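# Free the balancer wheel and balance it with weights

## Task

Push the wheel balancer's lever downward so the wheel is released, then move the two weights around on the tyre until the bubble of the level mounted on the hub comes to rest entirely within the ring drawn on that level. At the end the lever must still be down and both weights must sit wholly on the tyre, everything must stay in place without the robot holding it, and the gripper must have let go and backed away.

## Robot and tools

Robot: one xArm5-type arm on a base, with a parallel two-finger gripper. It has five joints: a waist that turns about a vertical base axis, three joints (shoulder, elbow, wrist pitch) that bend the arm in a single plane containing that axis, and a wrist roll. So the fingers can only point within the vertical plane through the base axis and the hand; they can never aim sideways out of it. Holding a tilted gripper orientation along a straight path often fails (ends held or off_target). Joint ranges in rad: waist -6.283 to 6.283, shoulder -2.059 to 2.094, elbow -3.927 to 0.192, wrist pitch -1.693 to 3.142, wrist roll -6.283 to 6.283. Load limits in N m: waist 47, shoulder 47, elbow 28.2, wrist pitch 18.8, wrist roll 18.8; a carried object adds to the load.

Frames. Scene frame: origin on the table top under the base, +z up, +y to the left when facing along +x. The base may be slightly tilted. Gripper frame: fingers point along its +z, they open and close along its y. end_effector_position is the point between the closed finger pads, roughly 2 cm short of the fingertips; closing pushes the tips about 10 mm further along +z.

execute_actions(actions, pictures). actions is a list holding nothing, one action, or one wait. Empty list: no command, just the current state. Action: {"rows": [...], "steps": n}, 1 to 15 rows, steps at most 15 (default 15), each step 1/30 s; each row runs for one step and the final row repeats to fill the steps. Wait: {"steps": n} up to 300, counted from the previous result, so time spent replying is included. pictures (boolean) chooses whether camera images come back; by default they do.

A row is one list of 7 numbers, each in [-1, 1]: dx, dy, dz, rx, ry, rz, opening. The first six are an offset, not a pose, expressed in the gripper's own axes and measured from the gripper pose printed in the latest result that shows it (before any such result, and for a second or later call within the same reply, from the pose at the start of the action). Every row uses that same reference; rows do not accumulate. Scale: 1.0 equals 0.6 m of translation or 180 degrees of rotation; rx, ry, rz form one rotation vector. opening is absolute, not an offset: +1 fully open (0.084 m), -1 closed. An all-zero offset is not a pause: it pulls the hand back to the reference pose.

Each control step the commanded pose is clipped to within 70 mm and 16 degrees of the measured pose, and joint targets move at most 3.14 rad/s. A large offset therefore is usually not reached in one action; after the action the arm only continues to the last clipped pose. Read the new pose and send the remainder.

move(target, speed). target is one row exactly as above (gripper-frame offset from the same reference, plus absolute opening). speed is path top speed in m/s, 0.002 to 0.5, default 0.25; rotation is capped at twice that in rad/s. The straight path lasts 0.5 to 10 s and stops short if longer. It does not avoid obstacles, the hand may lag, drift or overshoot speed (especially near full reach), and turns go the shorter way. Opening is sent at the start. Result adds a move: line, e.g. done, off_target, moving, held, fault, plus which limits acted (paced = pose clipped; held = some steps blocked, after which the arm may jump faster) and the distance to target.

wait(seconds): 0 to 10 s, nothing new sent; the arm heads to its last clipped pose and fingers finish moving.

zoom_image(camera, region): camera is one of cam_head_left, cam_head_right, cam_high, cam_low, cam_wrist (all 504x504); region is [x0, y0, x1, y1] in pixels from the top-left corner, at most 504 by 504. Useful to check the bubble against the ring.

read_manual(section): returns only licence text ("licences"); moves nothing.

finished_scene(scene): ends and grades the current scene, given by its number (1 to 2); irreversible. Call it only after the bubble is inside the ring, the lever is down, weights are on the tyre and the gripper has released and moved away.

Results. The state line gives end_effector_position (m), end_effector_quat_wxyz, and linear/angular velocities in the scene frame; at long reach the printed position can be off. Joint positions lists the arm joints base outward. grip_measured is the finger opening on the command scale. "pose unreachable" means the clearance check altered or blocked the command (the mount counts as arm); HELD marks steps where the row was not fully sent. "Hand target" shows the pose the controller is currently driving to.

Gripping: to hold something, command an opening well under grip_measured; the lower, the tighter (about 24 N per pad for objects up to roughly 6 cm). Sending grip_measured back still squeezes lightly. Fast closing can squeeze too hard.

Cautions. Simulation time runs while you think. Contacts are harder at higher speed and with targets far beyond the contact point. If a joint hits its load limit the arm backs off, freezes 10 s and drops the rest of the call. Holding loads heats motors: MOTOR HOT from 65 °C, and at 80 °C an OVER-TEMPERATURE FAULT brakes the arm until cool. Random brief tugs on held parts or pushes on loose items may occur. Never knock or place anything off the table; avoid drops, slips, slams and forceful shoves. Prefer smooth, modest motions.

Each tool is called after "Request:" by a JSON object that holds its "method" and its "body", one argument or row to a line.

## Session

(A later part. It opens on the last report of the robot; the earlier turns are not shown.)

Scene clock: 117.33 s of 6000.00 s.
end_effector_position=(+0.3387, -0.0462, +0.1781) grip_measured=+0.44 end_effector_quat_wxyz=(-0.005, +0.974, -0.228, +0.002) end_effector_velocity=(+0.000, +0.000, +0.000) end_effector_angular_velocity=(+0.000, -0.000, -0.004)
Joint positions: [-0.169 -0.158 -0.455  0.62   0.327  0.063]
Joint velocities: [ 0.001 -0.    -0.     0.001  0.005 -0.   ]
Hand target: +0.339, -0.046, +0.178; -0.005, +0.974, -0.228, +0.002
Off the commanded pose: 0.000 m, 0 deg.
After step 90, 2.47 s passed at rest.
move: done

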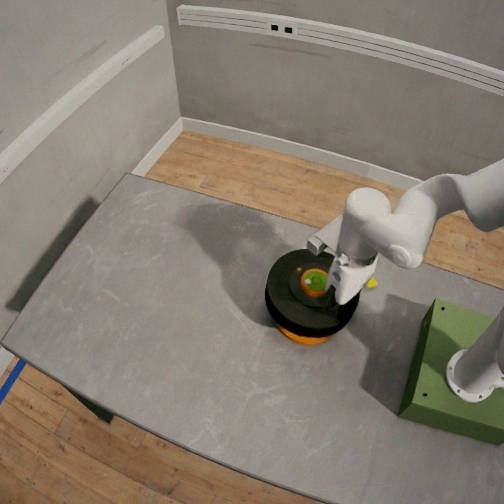

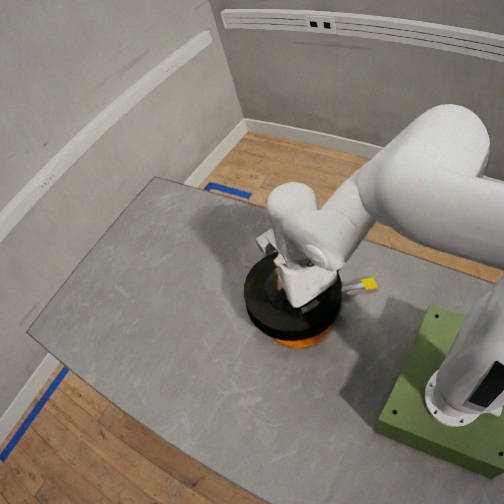

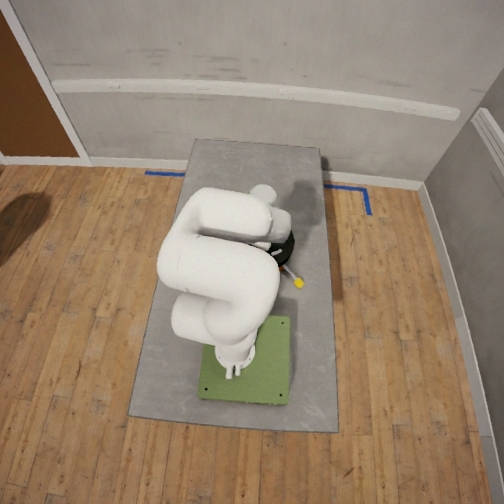

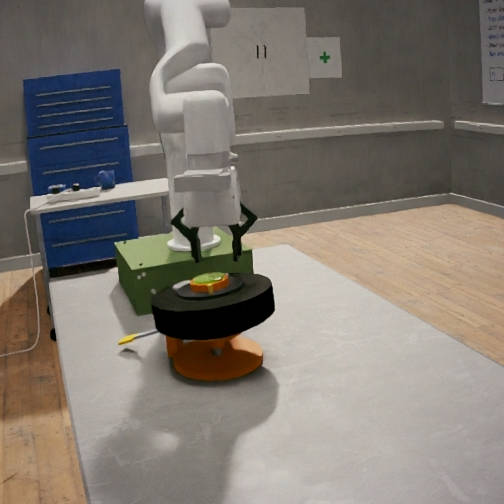

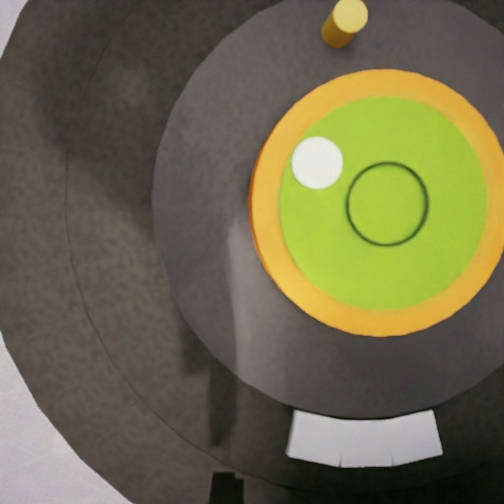

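Request:
{"method": "move", "body": {
  "target": [0.0033,0,0.025,0,0,0,0.45],
  "speed": 0.04
}}

Request:
{"method": "move", "body": {
  "target": [0,0,0.0195,0,0,0,0.45],
  "speed": 0.008
}}

Scene clock: 124.77 s of 6000.00 s.
end_effector_position=(+0.3407, -0.0469, +0.1632) grip_measured=+0.44 end_effector_quat_wxyz=(-0.005, +0.974, -0.228, +0.002) end_effector_velocity=(+0.000, +0.000, -0.000) end_effector_angular_velocity=(-0.000, -0.001, +0.000)
Joint positions: [-0.171 -0.105 -0.452  0.564  0.325  0.063]
Joint velocities: [ 0.     0.002  0.    -0.003 -0.    -0.   ]
Hand target: +0.341, -0.047, +0.163; -0.005, +0.974, -0.228, +0.002
Off the commanded pose: 0.000 m, 0 deg.
After step 90, 3.67 s passed at rest.
move: done

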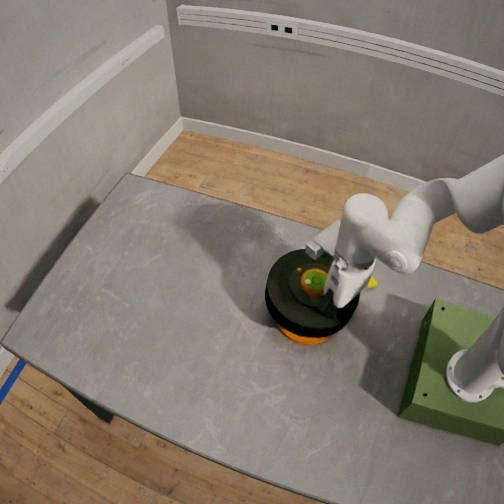

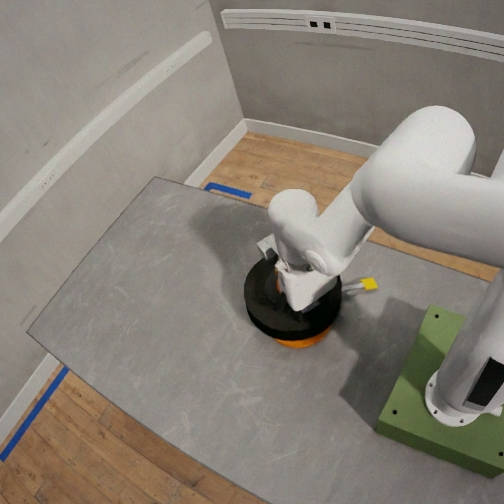

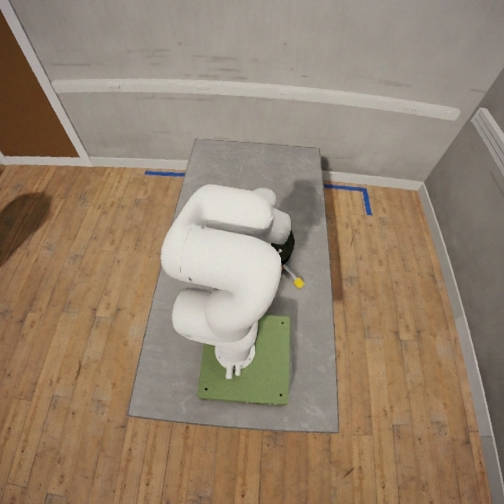

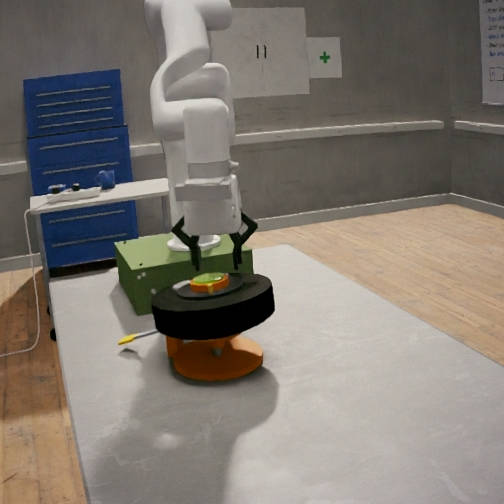

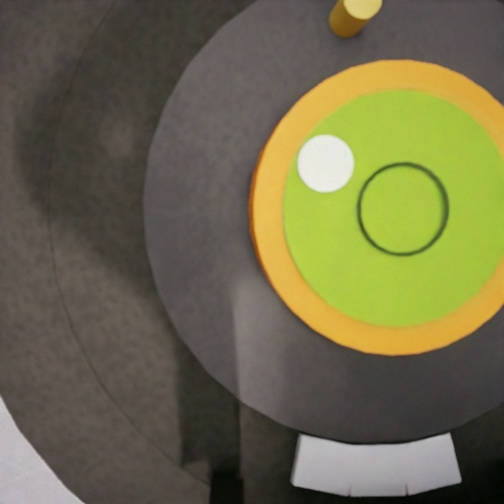

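Scene clock: 126.43 s of 6000.00 s.
end_effector_position=(+0.3407, -0.0468, +0.1515) grip_measured=+0.44 end_effector_quat_wxyz=(-0.005, +0.974, -0.228, +0.002) end_effector_velocity=(+0.001, -0.000, -0.000) end_effector_angular_velocity=(-0.000, -0.002, +0.000)
Joint positions: [-0.171 -0.067 -0.447  0.52   0.325  0.063]
Joint velocities: [ 0.     0.001 -0.    -0.003 -0.    -0.   ]
Hand target: +0.341, -0.047, +0.151; -0.005, +0.974, -0.228, +0.002
Off the commanded pose: 0.000 m, 0 deg.
move: done

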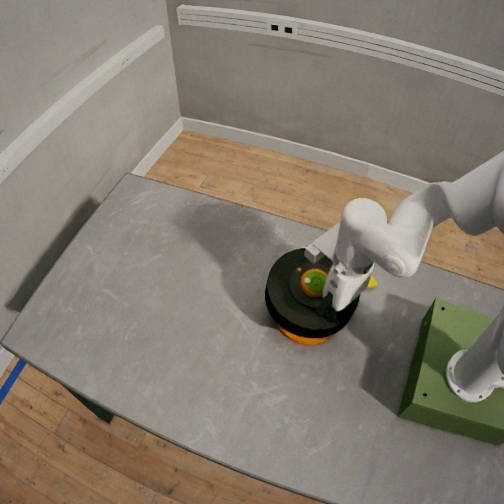

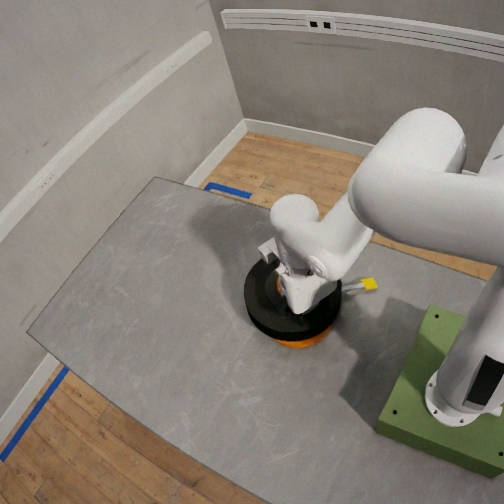

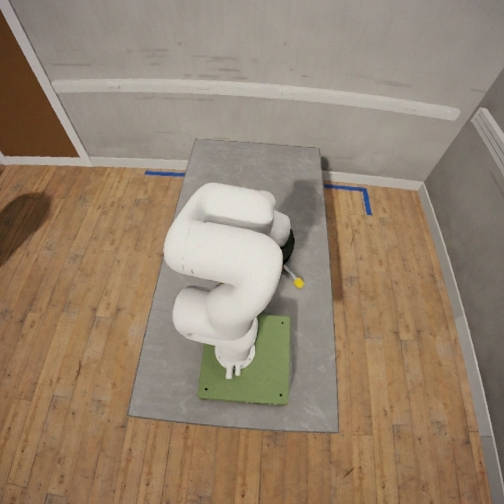

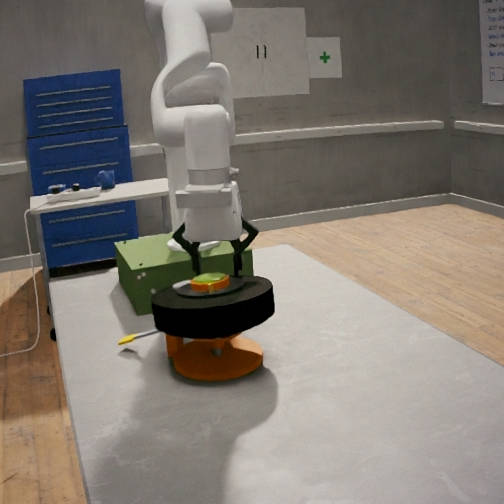

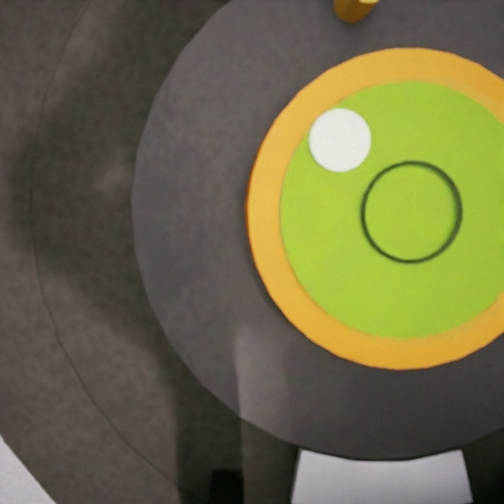

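Request:
{"method": "execute_actions", "body": {
  "actions": [
    {"rows":[[0,0,0,0,0,0,0.41],[0,0,0,0,0,0,0.37],[0,0,0,0,0,0,0.33],[0,0,0,0,0,0,0.29],[0,0,0,0,0,0,0.25],[0,0,0,0,0,0,0.22],[0,0,0,0,0,0,0.19],[0,0,0,0,0,0,0.16],[0,0,0,0,0,0,0.13],[0,0,0,0,0,0,0.1],[0,0,0,0,0,0,0.08],[0,0,0,0,0,0,0.06],[0,0,0,0,0,0,0.04],[0,0,0,0,0,0,0.02],[0,0,0,0,0,0,0.0]],"steps":15}
  ],
  "pictures": false
}}

Request:
{"method": "execute_actions", "body": {
  "actions": [
    {"rows":[[0,0,0,0,0,0,-0.02],[0,0,0,0,0,0,-0.04],[0,0,0,0,0,0,-0.06],[0,0,0,0,0,0,-0.08],[0,0,0,0,0,0,-0.1],[0,0,0,0,0,0,-0.13],[0,0,0,0,0,0,-0.16],[0,0,0,0,0,0,-0.2],[0,0,0,0,0,0,-0.24],[0,0,0,0,0,0,-0.28],[0,0,0,0,0,0,-0.32],[0,0,0,0,0,0,-0.35]],"steps":15}
  ]
}}

Scene clock: 138.67 s of 6000.00 s.
end_effector_position=(+0.3407, -0.0468, +0.1515) grip_measured=+0.00 end_effector_quat_wxyz=(-0.005, +0.974, -0.228, +0.002) end_effector_velocity=(-0.000, +0.000, -0.000) end_effector_angular_velocity=(+0.000, +0.001, +0.001)
Joint positions: [-0.171 -0.067 -0.447  0.52   0.325  0.044]
Joint velocities: [ 0.001  0.001  0.     0.    -0.    -0.026]
Hand target: +0.341, -0.047, +0.152; -0.005, +0.974, -0.228, +0.002
Off the commanded pose: 0.000 m, 0 deg.
Steps of this call (steps 1 to 90: nothing new was sent; then 8.73 s passed at rest; steps 91 to 105: all 15 steps of this action). Readings (end_effector_position):
91: (+0.3408, -0.0468, +0.1515)
92: (+0.3408, -0.0468, +0.1515)
94: (+0.3408, -0.0468, +0.1515)
98: (+0.3408, -0.0468, +0.1516)
105: the state above

Scene clock: 139.17 s of 6000.00 s.
end_effector_position=(+0.3408, -0.0468, +0.1515) grip_measured=-0.09 end_effector_quat_wxyz=(-0.005, +0.974, -0.228, +0.002) end_effector_velocity=(-0.000, +0.000, -0.000) end_effector_angular_velocity=(+0.000, +0.001, +0.000)
Joint positions: [-0.171 -0.067 -0.447  0.52   0.325  0.04 ]
Joint velocities: [ 0. -0.  0.  0. -0.  0.]
Hand target: +0.341, -0.047, +0.151; -0.005, +0.974, -0.228, +0.002
Off the commanded pose: 0.000 m, 0 deg.
Steps of this call (steps 1 to 15: all 15 steps of this action). Readings (end_effector_position):
1: (+0.3407, -0.0468, +0.1515)
2: (+0.3407, -0.0468, +0.1515)
4: (+0.3408, -0.0468, +0.1515)
8: (+0.3408, -0.0468, +0.1516)
15: the state above

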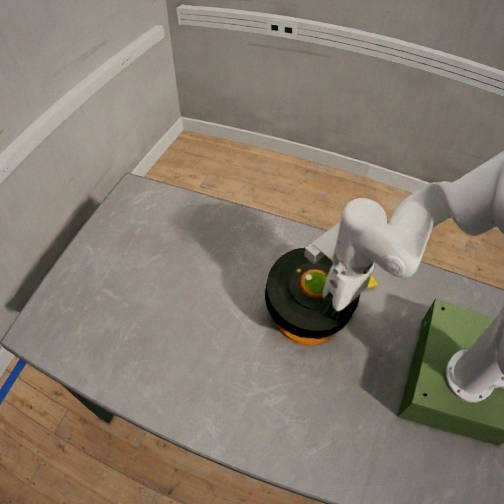

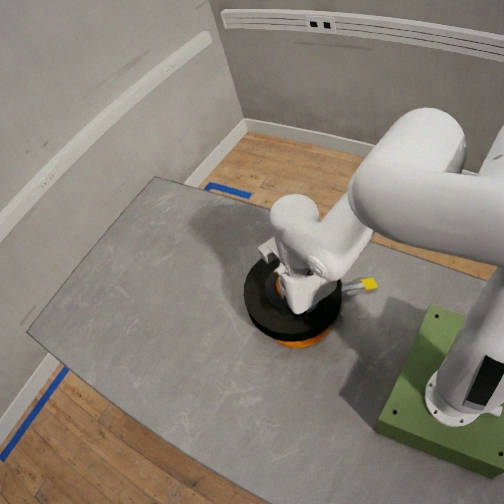

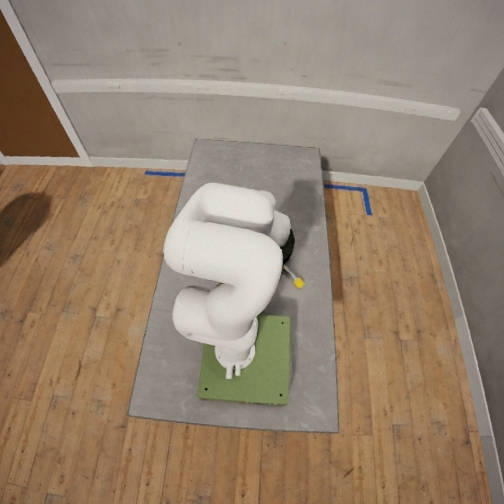

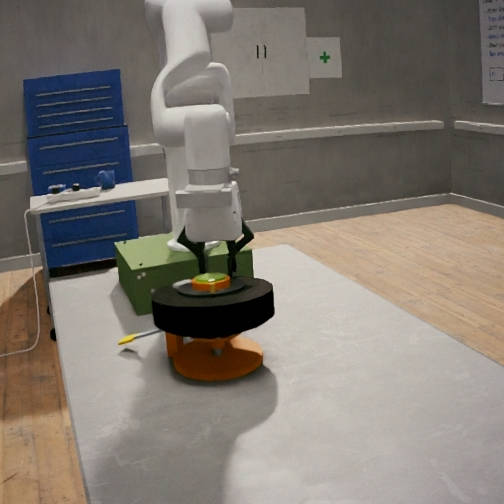

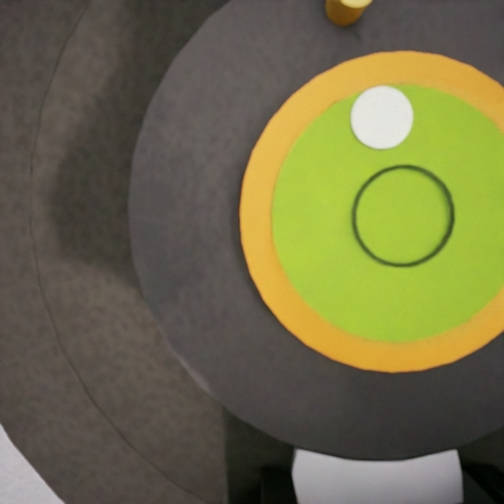

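Grasped. Lift and view from above.

Request:
{"method": "move", "body": {
  "target": [0,0,-0.028,0,0,0,-0.35],
  "speed": 0.02
}}

Request:
{"method": "move", "body": {
  "target": [0.018,0.05,-0.185,0,0,0,-0.35],
  "speed": 0.1
}}

Request:
{"method": "wait", "body": {
  "seconds": 1.5
}}

Scene clock: 142.33 s of 6000.00 s.
end_effector_position=(+0.3406, -0.0470, +0.1683) grip_measured=-0.09 end_effector_quat_wxyz=(-0.005, +0.974, -0.228, +0.002) end_effector_velocity=(-0.002, +0.000, -0.001) end_effector_angular_velocity=(+0.001, +0.005, +0.000)
Joint positions: [-0.171 -0.121 -0.455  0.583  0.325  0.04 ]
Joint velocities: [ 0.    -0.001  0.001  0.004  0.     0.   ]
Hand target: +0.341, -0.047, +0.168; -0.005, +0.974, -0.228, +0.002
Off the commanded pose: 0.000 m, 0 deg.
move: done

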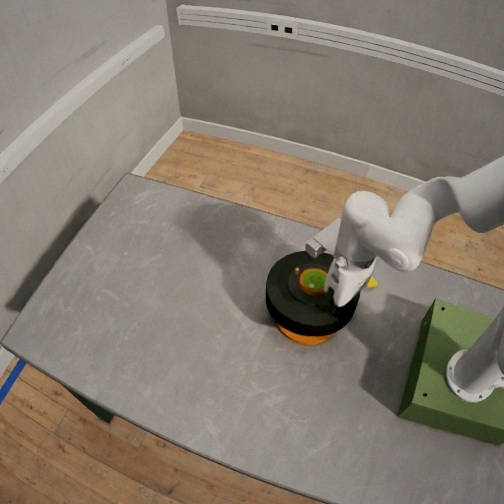

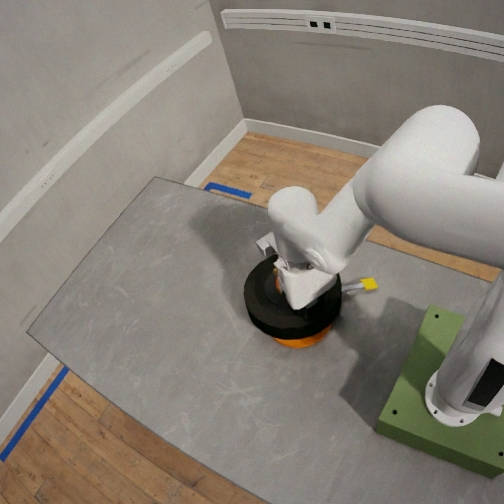

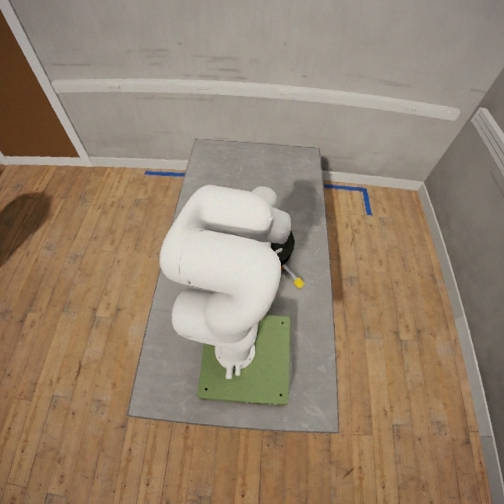

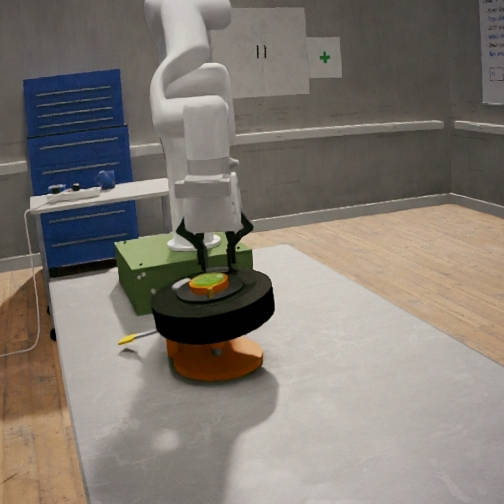

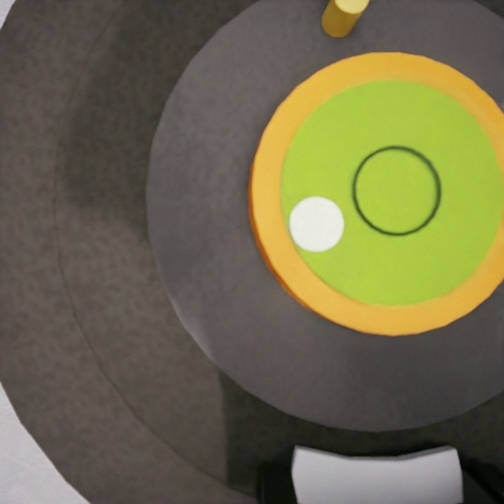

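Scene clock: 143.83 s of 6000.00 s.
end_effector_position=(+0.3359, -0.0794, +0.2787) grip_measured=-0.09 end_effector_quat_wxyz=(-0.005, +0.974, -0.228, +0.002) end_effector_velocity=(+0.000, -0.000, +0.002) end_effector_angular_velocity=(-0.000, -0.001, +0.001)
Joint positions: [-0.262 -0.371 -0.599  0.977  0.233  0.04 ]
Joint velocities: [-0.    -0.001 -0.004  0.004 -0.001 -0.   ]
Hand target: +0.336, -0.080, +0.279; -0.005, +0.974, -0.228, +0.002
Off the commanded pose: 0.000 m, 0 deg.
move: done

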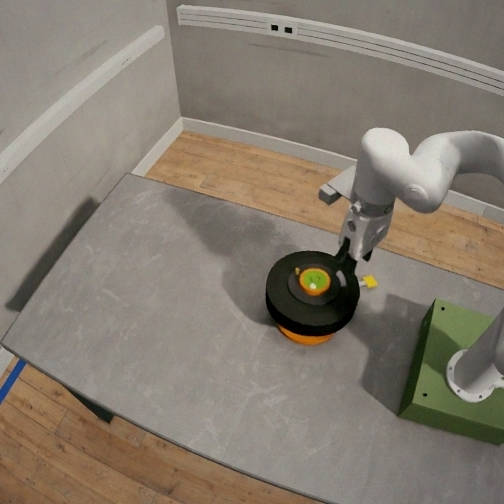

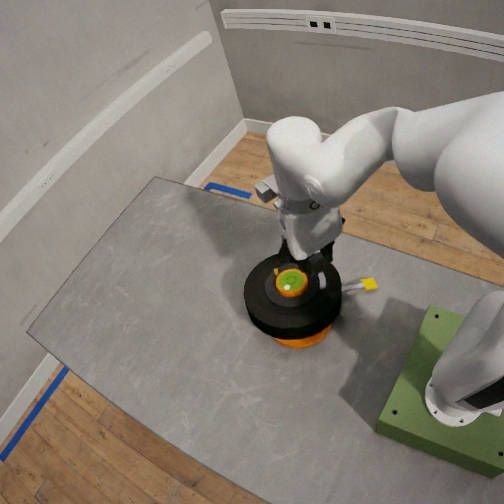

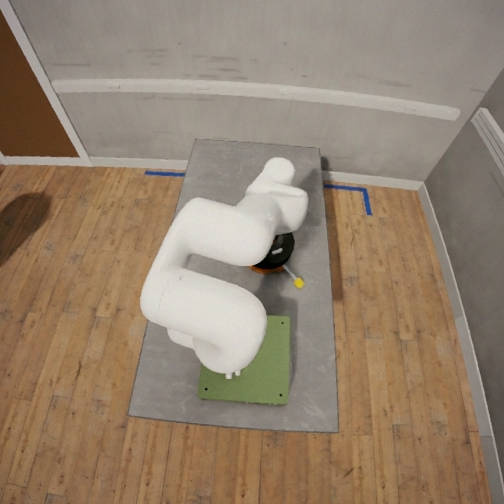

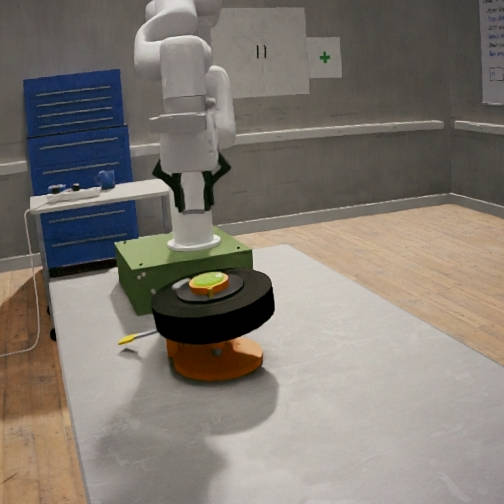

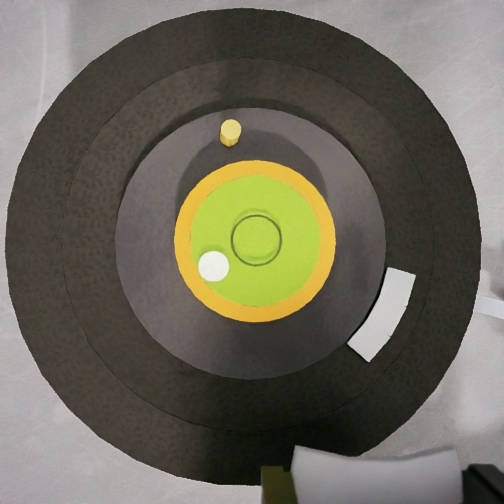

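Scene clock: 145.33 s of 6000.00 s.
end_effector_position=(+0.3361, -0.0795, +0.2791) grip_measured=-0.09 end_effector_quat_wxyz=(-0.005, +0.974, -0.228, +0.002) end_effector_velocity=(+0.001, -0.000, +0.001) end_effector_angular_velocity=(-0.000, -0.001, +0.000)
Joint positions: [-0.263 -0.371 -0.599  0.977  0.233  0.04 ]
Joint velocities: [ 0.     0.001 -0.002  0.     0.     0.   ]
Hand target: +0.336, -0.080, +0.279; -0.005, +0.974, -0.228, +0.002
Off the commanded pose: 0.000 m, 0 deg.
Steps of this call (steps 1 to 45: nothing new was sent). Readings (end_effector_position):
1: (+0.3359, -0.0794, +0.2787)
2: (+0.3360, -0.0794, +0.2788)
4: (+0.3360, -0.0795, +0.2789)
8: (+0.3361, -0.0795, +0.2790)
45: the state above

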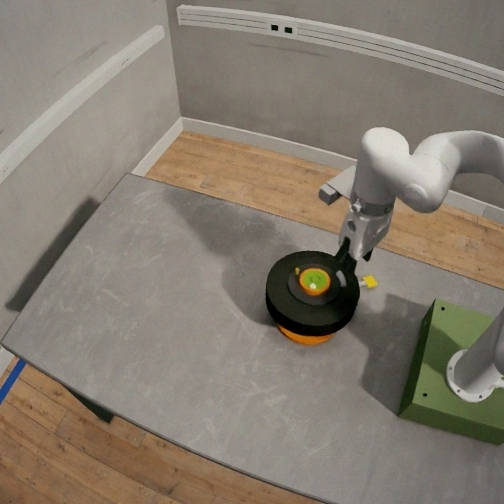

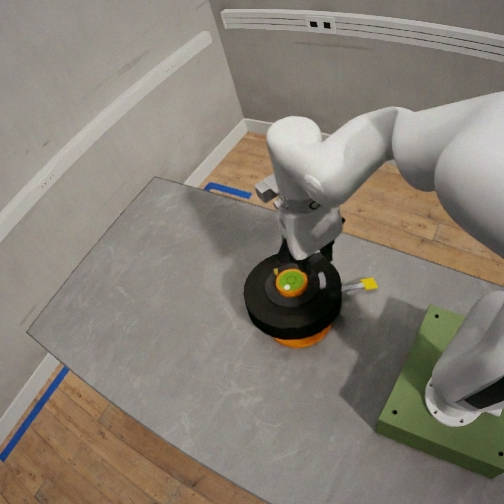

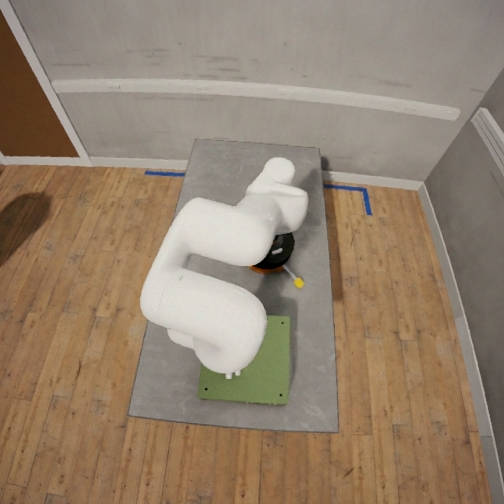

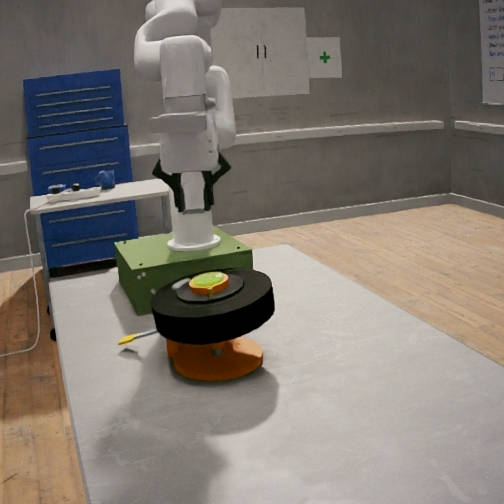

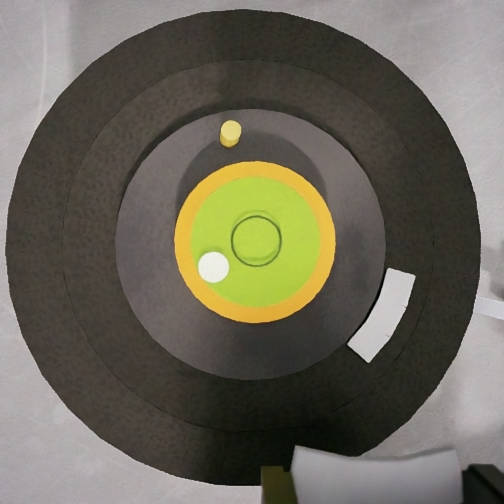

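Request:
{"method": "move", "body": {
  "target": [0.0498,-0.1665,0.165,0,0,0.328,-0.35],
  "speed": 0.2
}}

Scene clock: 151.73 s of 6000.00 s.
end_effector_position=(+0.4080, -0.0024, +0.1813) grip_measured=-0.09 end_effector_quat_wxyz=(-0.005, +0.735, -0.678, +0.000) end_effector_velocity=(+0.001, +0.000, -0.000) end_effector_angular_velocity=(+0.000, -0.001, -0.004)
Joint positions: [-0.04   0.044 -0.692  0.655  1.486  0.04 ]
Joint velocities: [ 0.001  0.002 -0.002 -0.002  0.005 -0.   ]
Hand target: +0.408, -0.002, +0.181; -0.005, +0.735, -0.678, +0.000
Off the commanded pose: 0.000 m, 0 deg.
After step 90, 0.43 s passed at rest.
move: done

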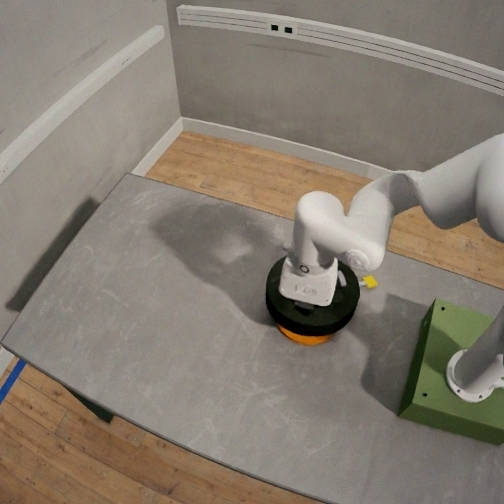

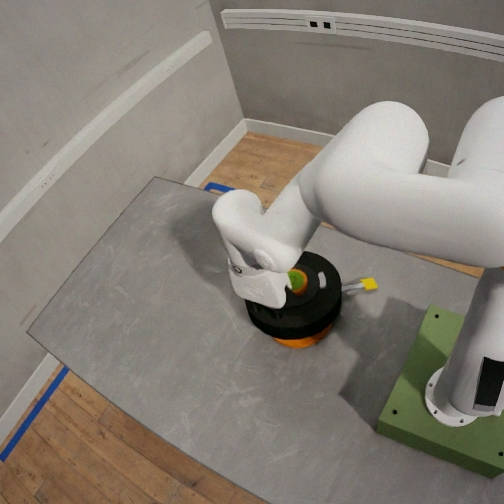

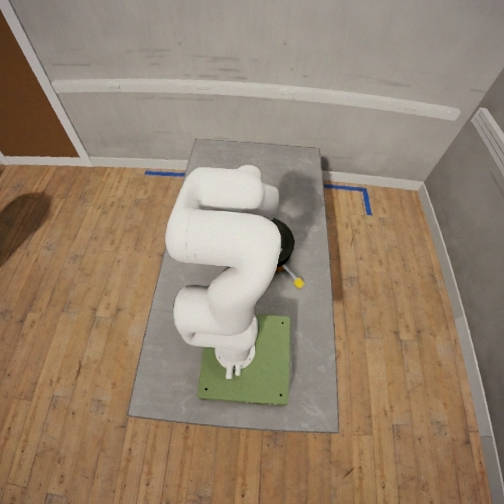

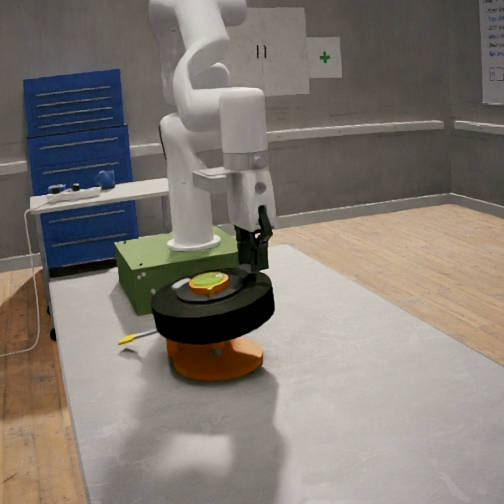

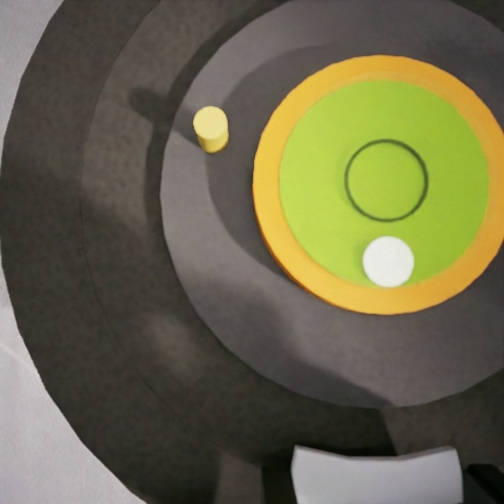

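Request:
{"method": "move", "body": {
  "target": [0.005,0.0083,0.024,0,0,0,-0.35],
  "speed": 0.03
}}

Request:
{"method": "move", "body": {
  "target": [0,0,0.012,0,0,0,-0.35],
  "speed": 0.005
}}

Scene clock: 156.13 s of 6000.00 s.
end_effector_position=(+0.4035, -0.0056, +0.1669) grip_measured=-0.09 end_effector_quat_wxyz=(-0.005, +0.735, -0.678, +0.000) end_effector_velocity=(+0.001, +0.000, +0.000) end_effector_angular_velocity=(-0.000, -0.004, +0.001)
Joint positions: [-0.048  0.067 -0.667  0.607  1.478  0.04 ]
Joint velocities: [ 0.     0.    -0.    -0.004 -0.001  0.   ]
Hand target: +0.403, -0.006, +0.167; -0.005, +0.735, -0.678, +0.000
Off the commanded pose: 0.000 m, 0 deg.
After step 90, 0.63 s passed at rest.
move: done

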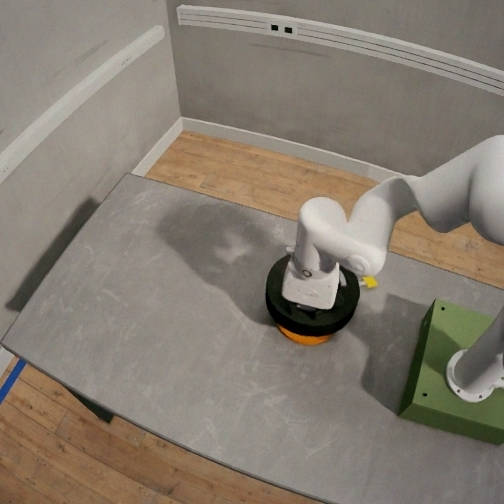

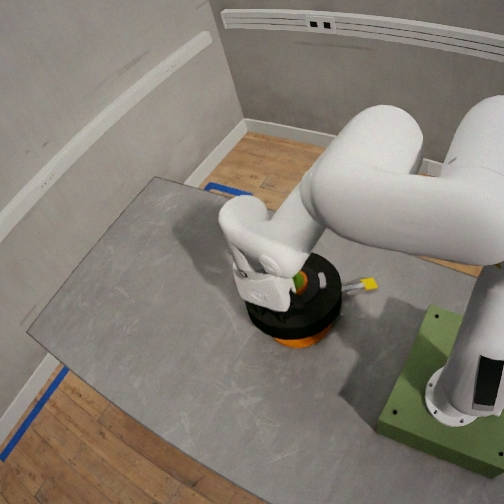

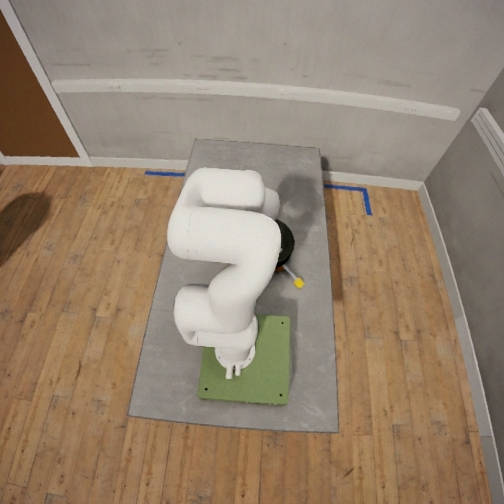

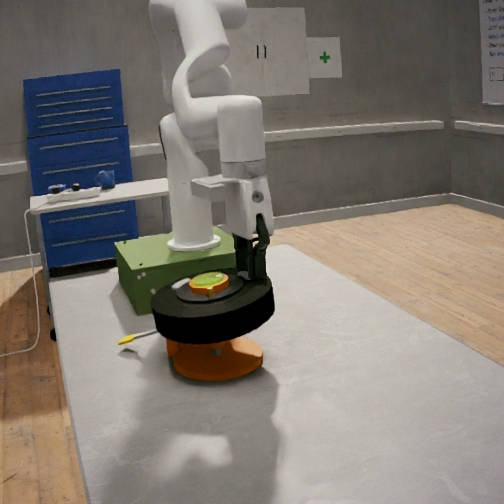

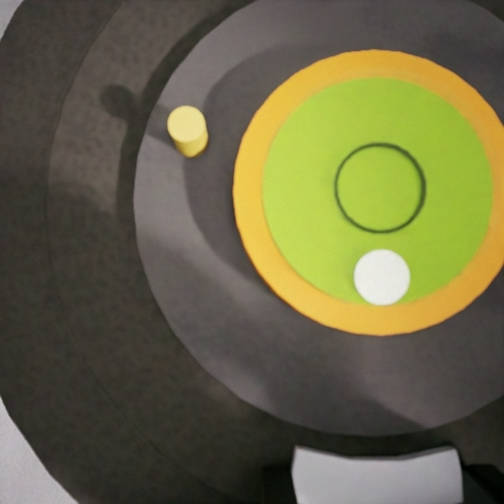

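Scene clock: 157.80 s of 6000.00 s.
end_effector_position=(+0.4035, -0.0056, +0.1598) grip_measured=-0.09 end_effector_quat_wxyz=(-0.005, +0.735, -0.678, +0.000) end_effector_velocity=(+0.001, -0.000, -0.000) end_effector_angular_velocity=(-0.000, -0.001, -0.000)
Joint positions: [-0.048  0.086 -0.664  0.584  1.478  0.04 ]
Joint velocities: [-0.     0.001 -0.001 -0.002  0.     0.   ]
Hand target: +0.404, -0.006, +0.160; -0.005, +0.735, -0.678, +0.000
Off the commanded pose: 0.000 m, 0 deg.
move: done

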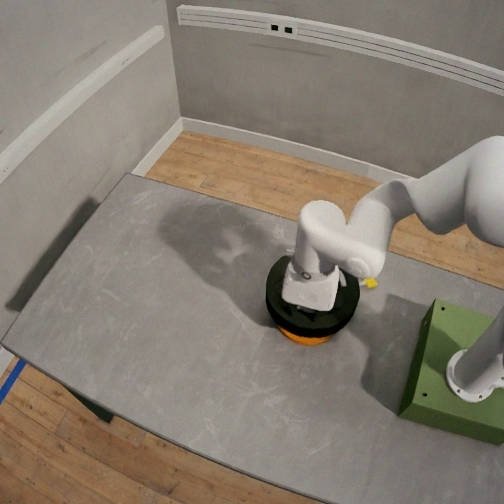

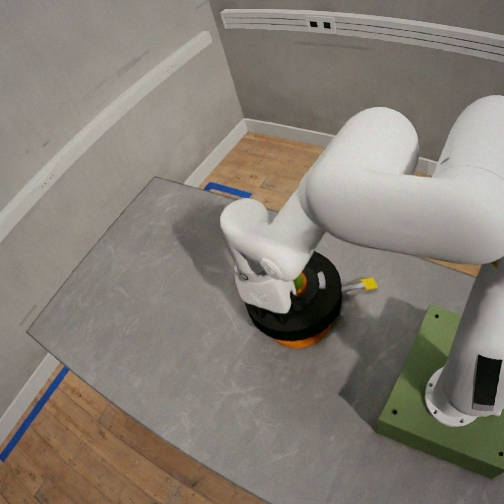

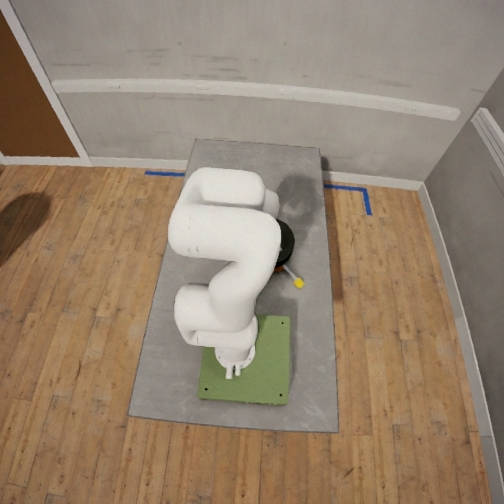

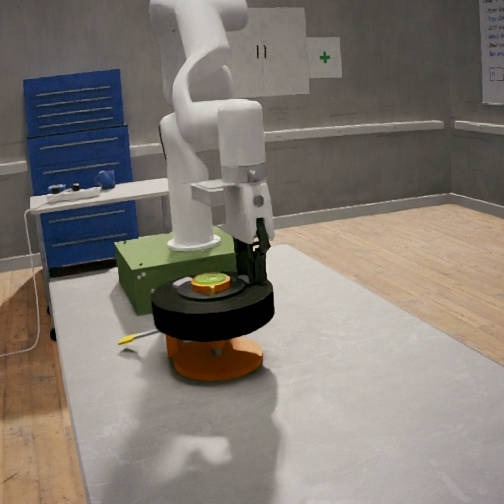

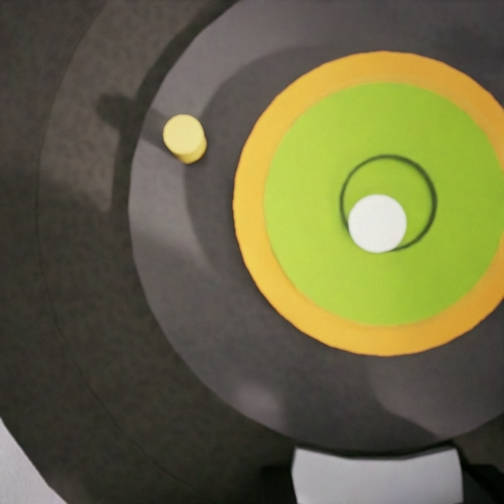

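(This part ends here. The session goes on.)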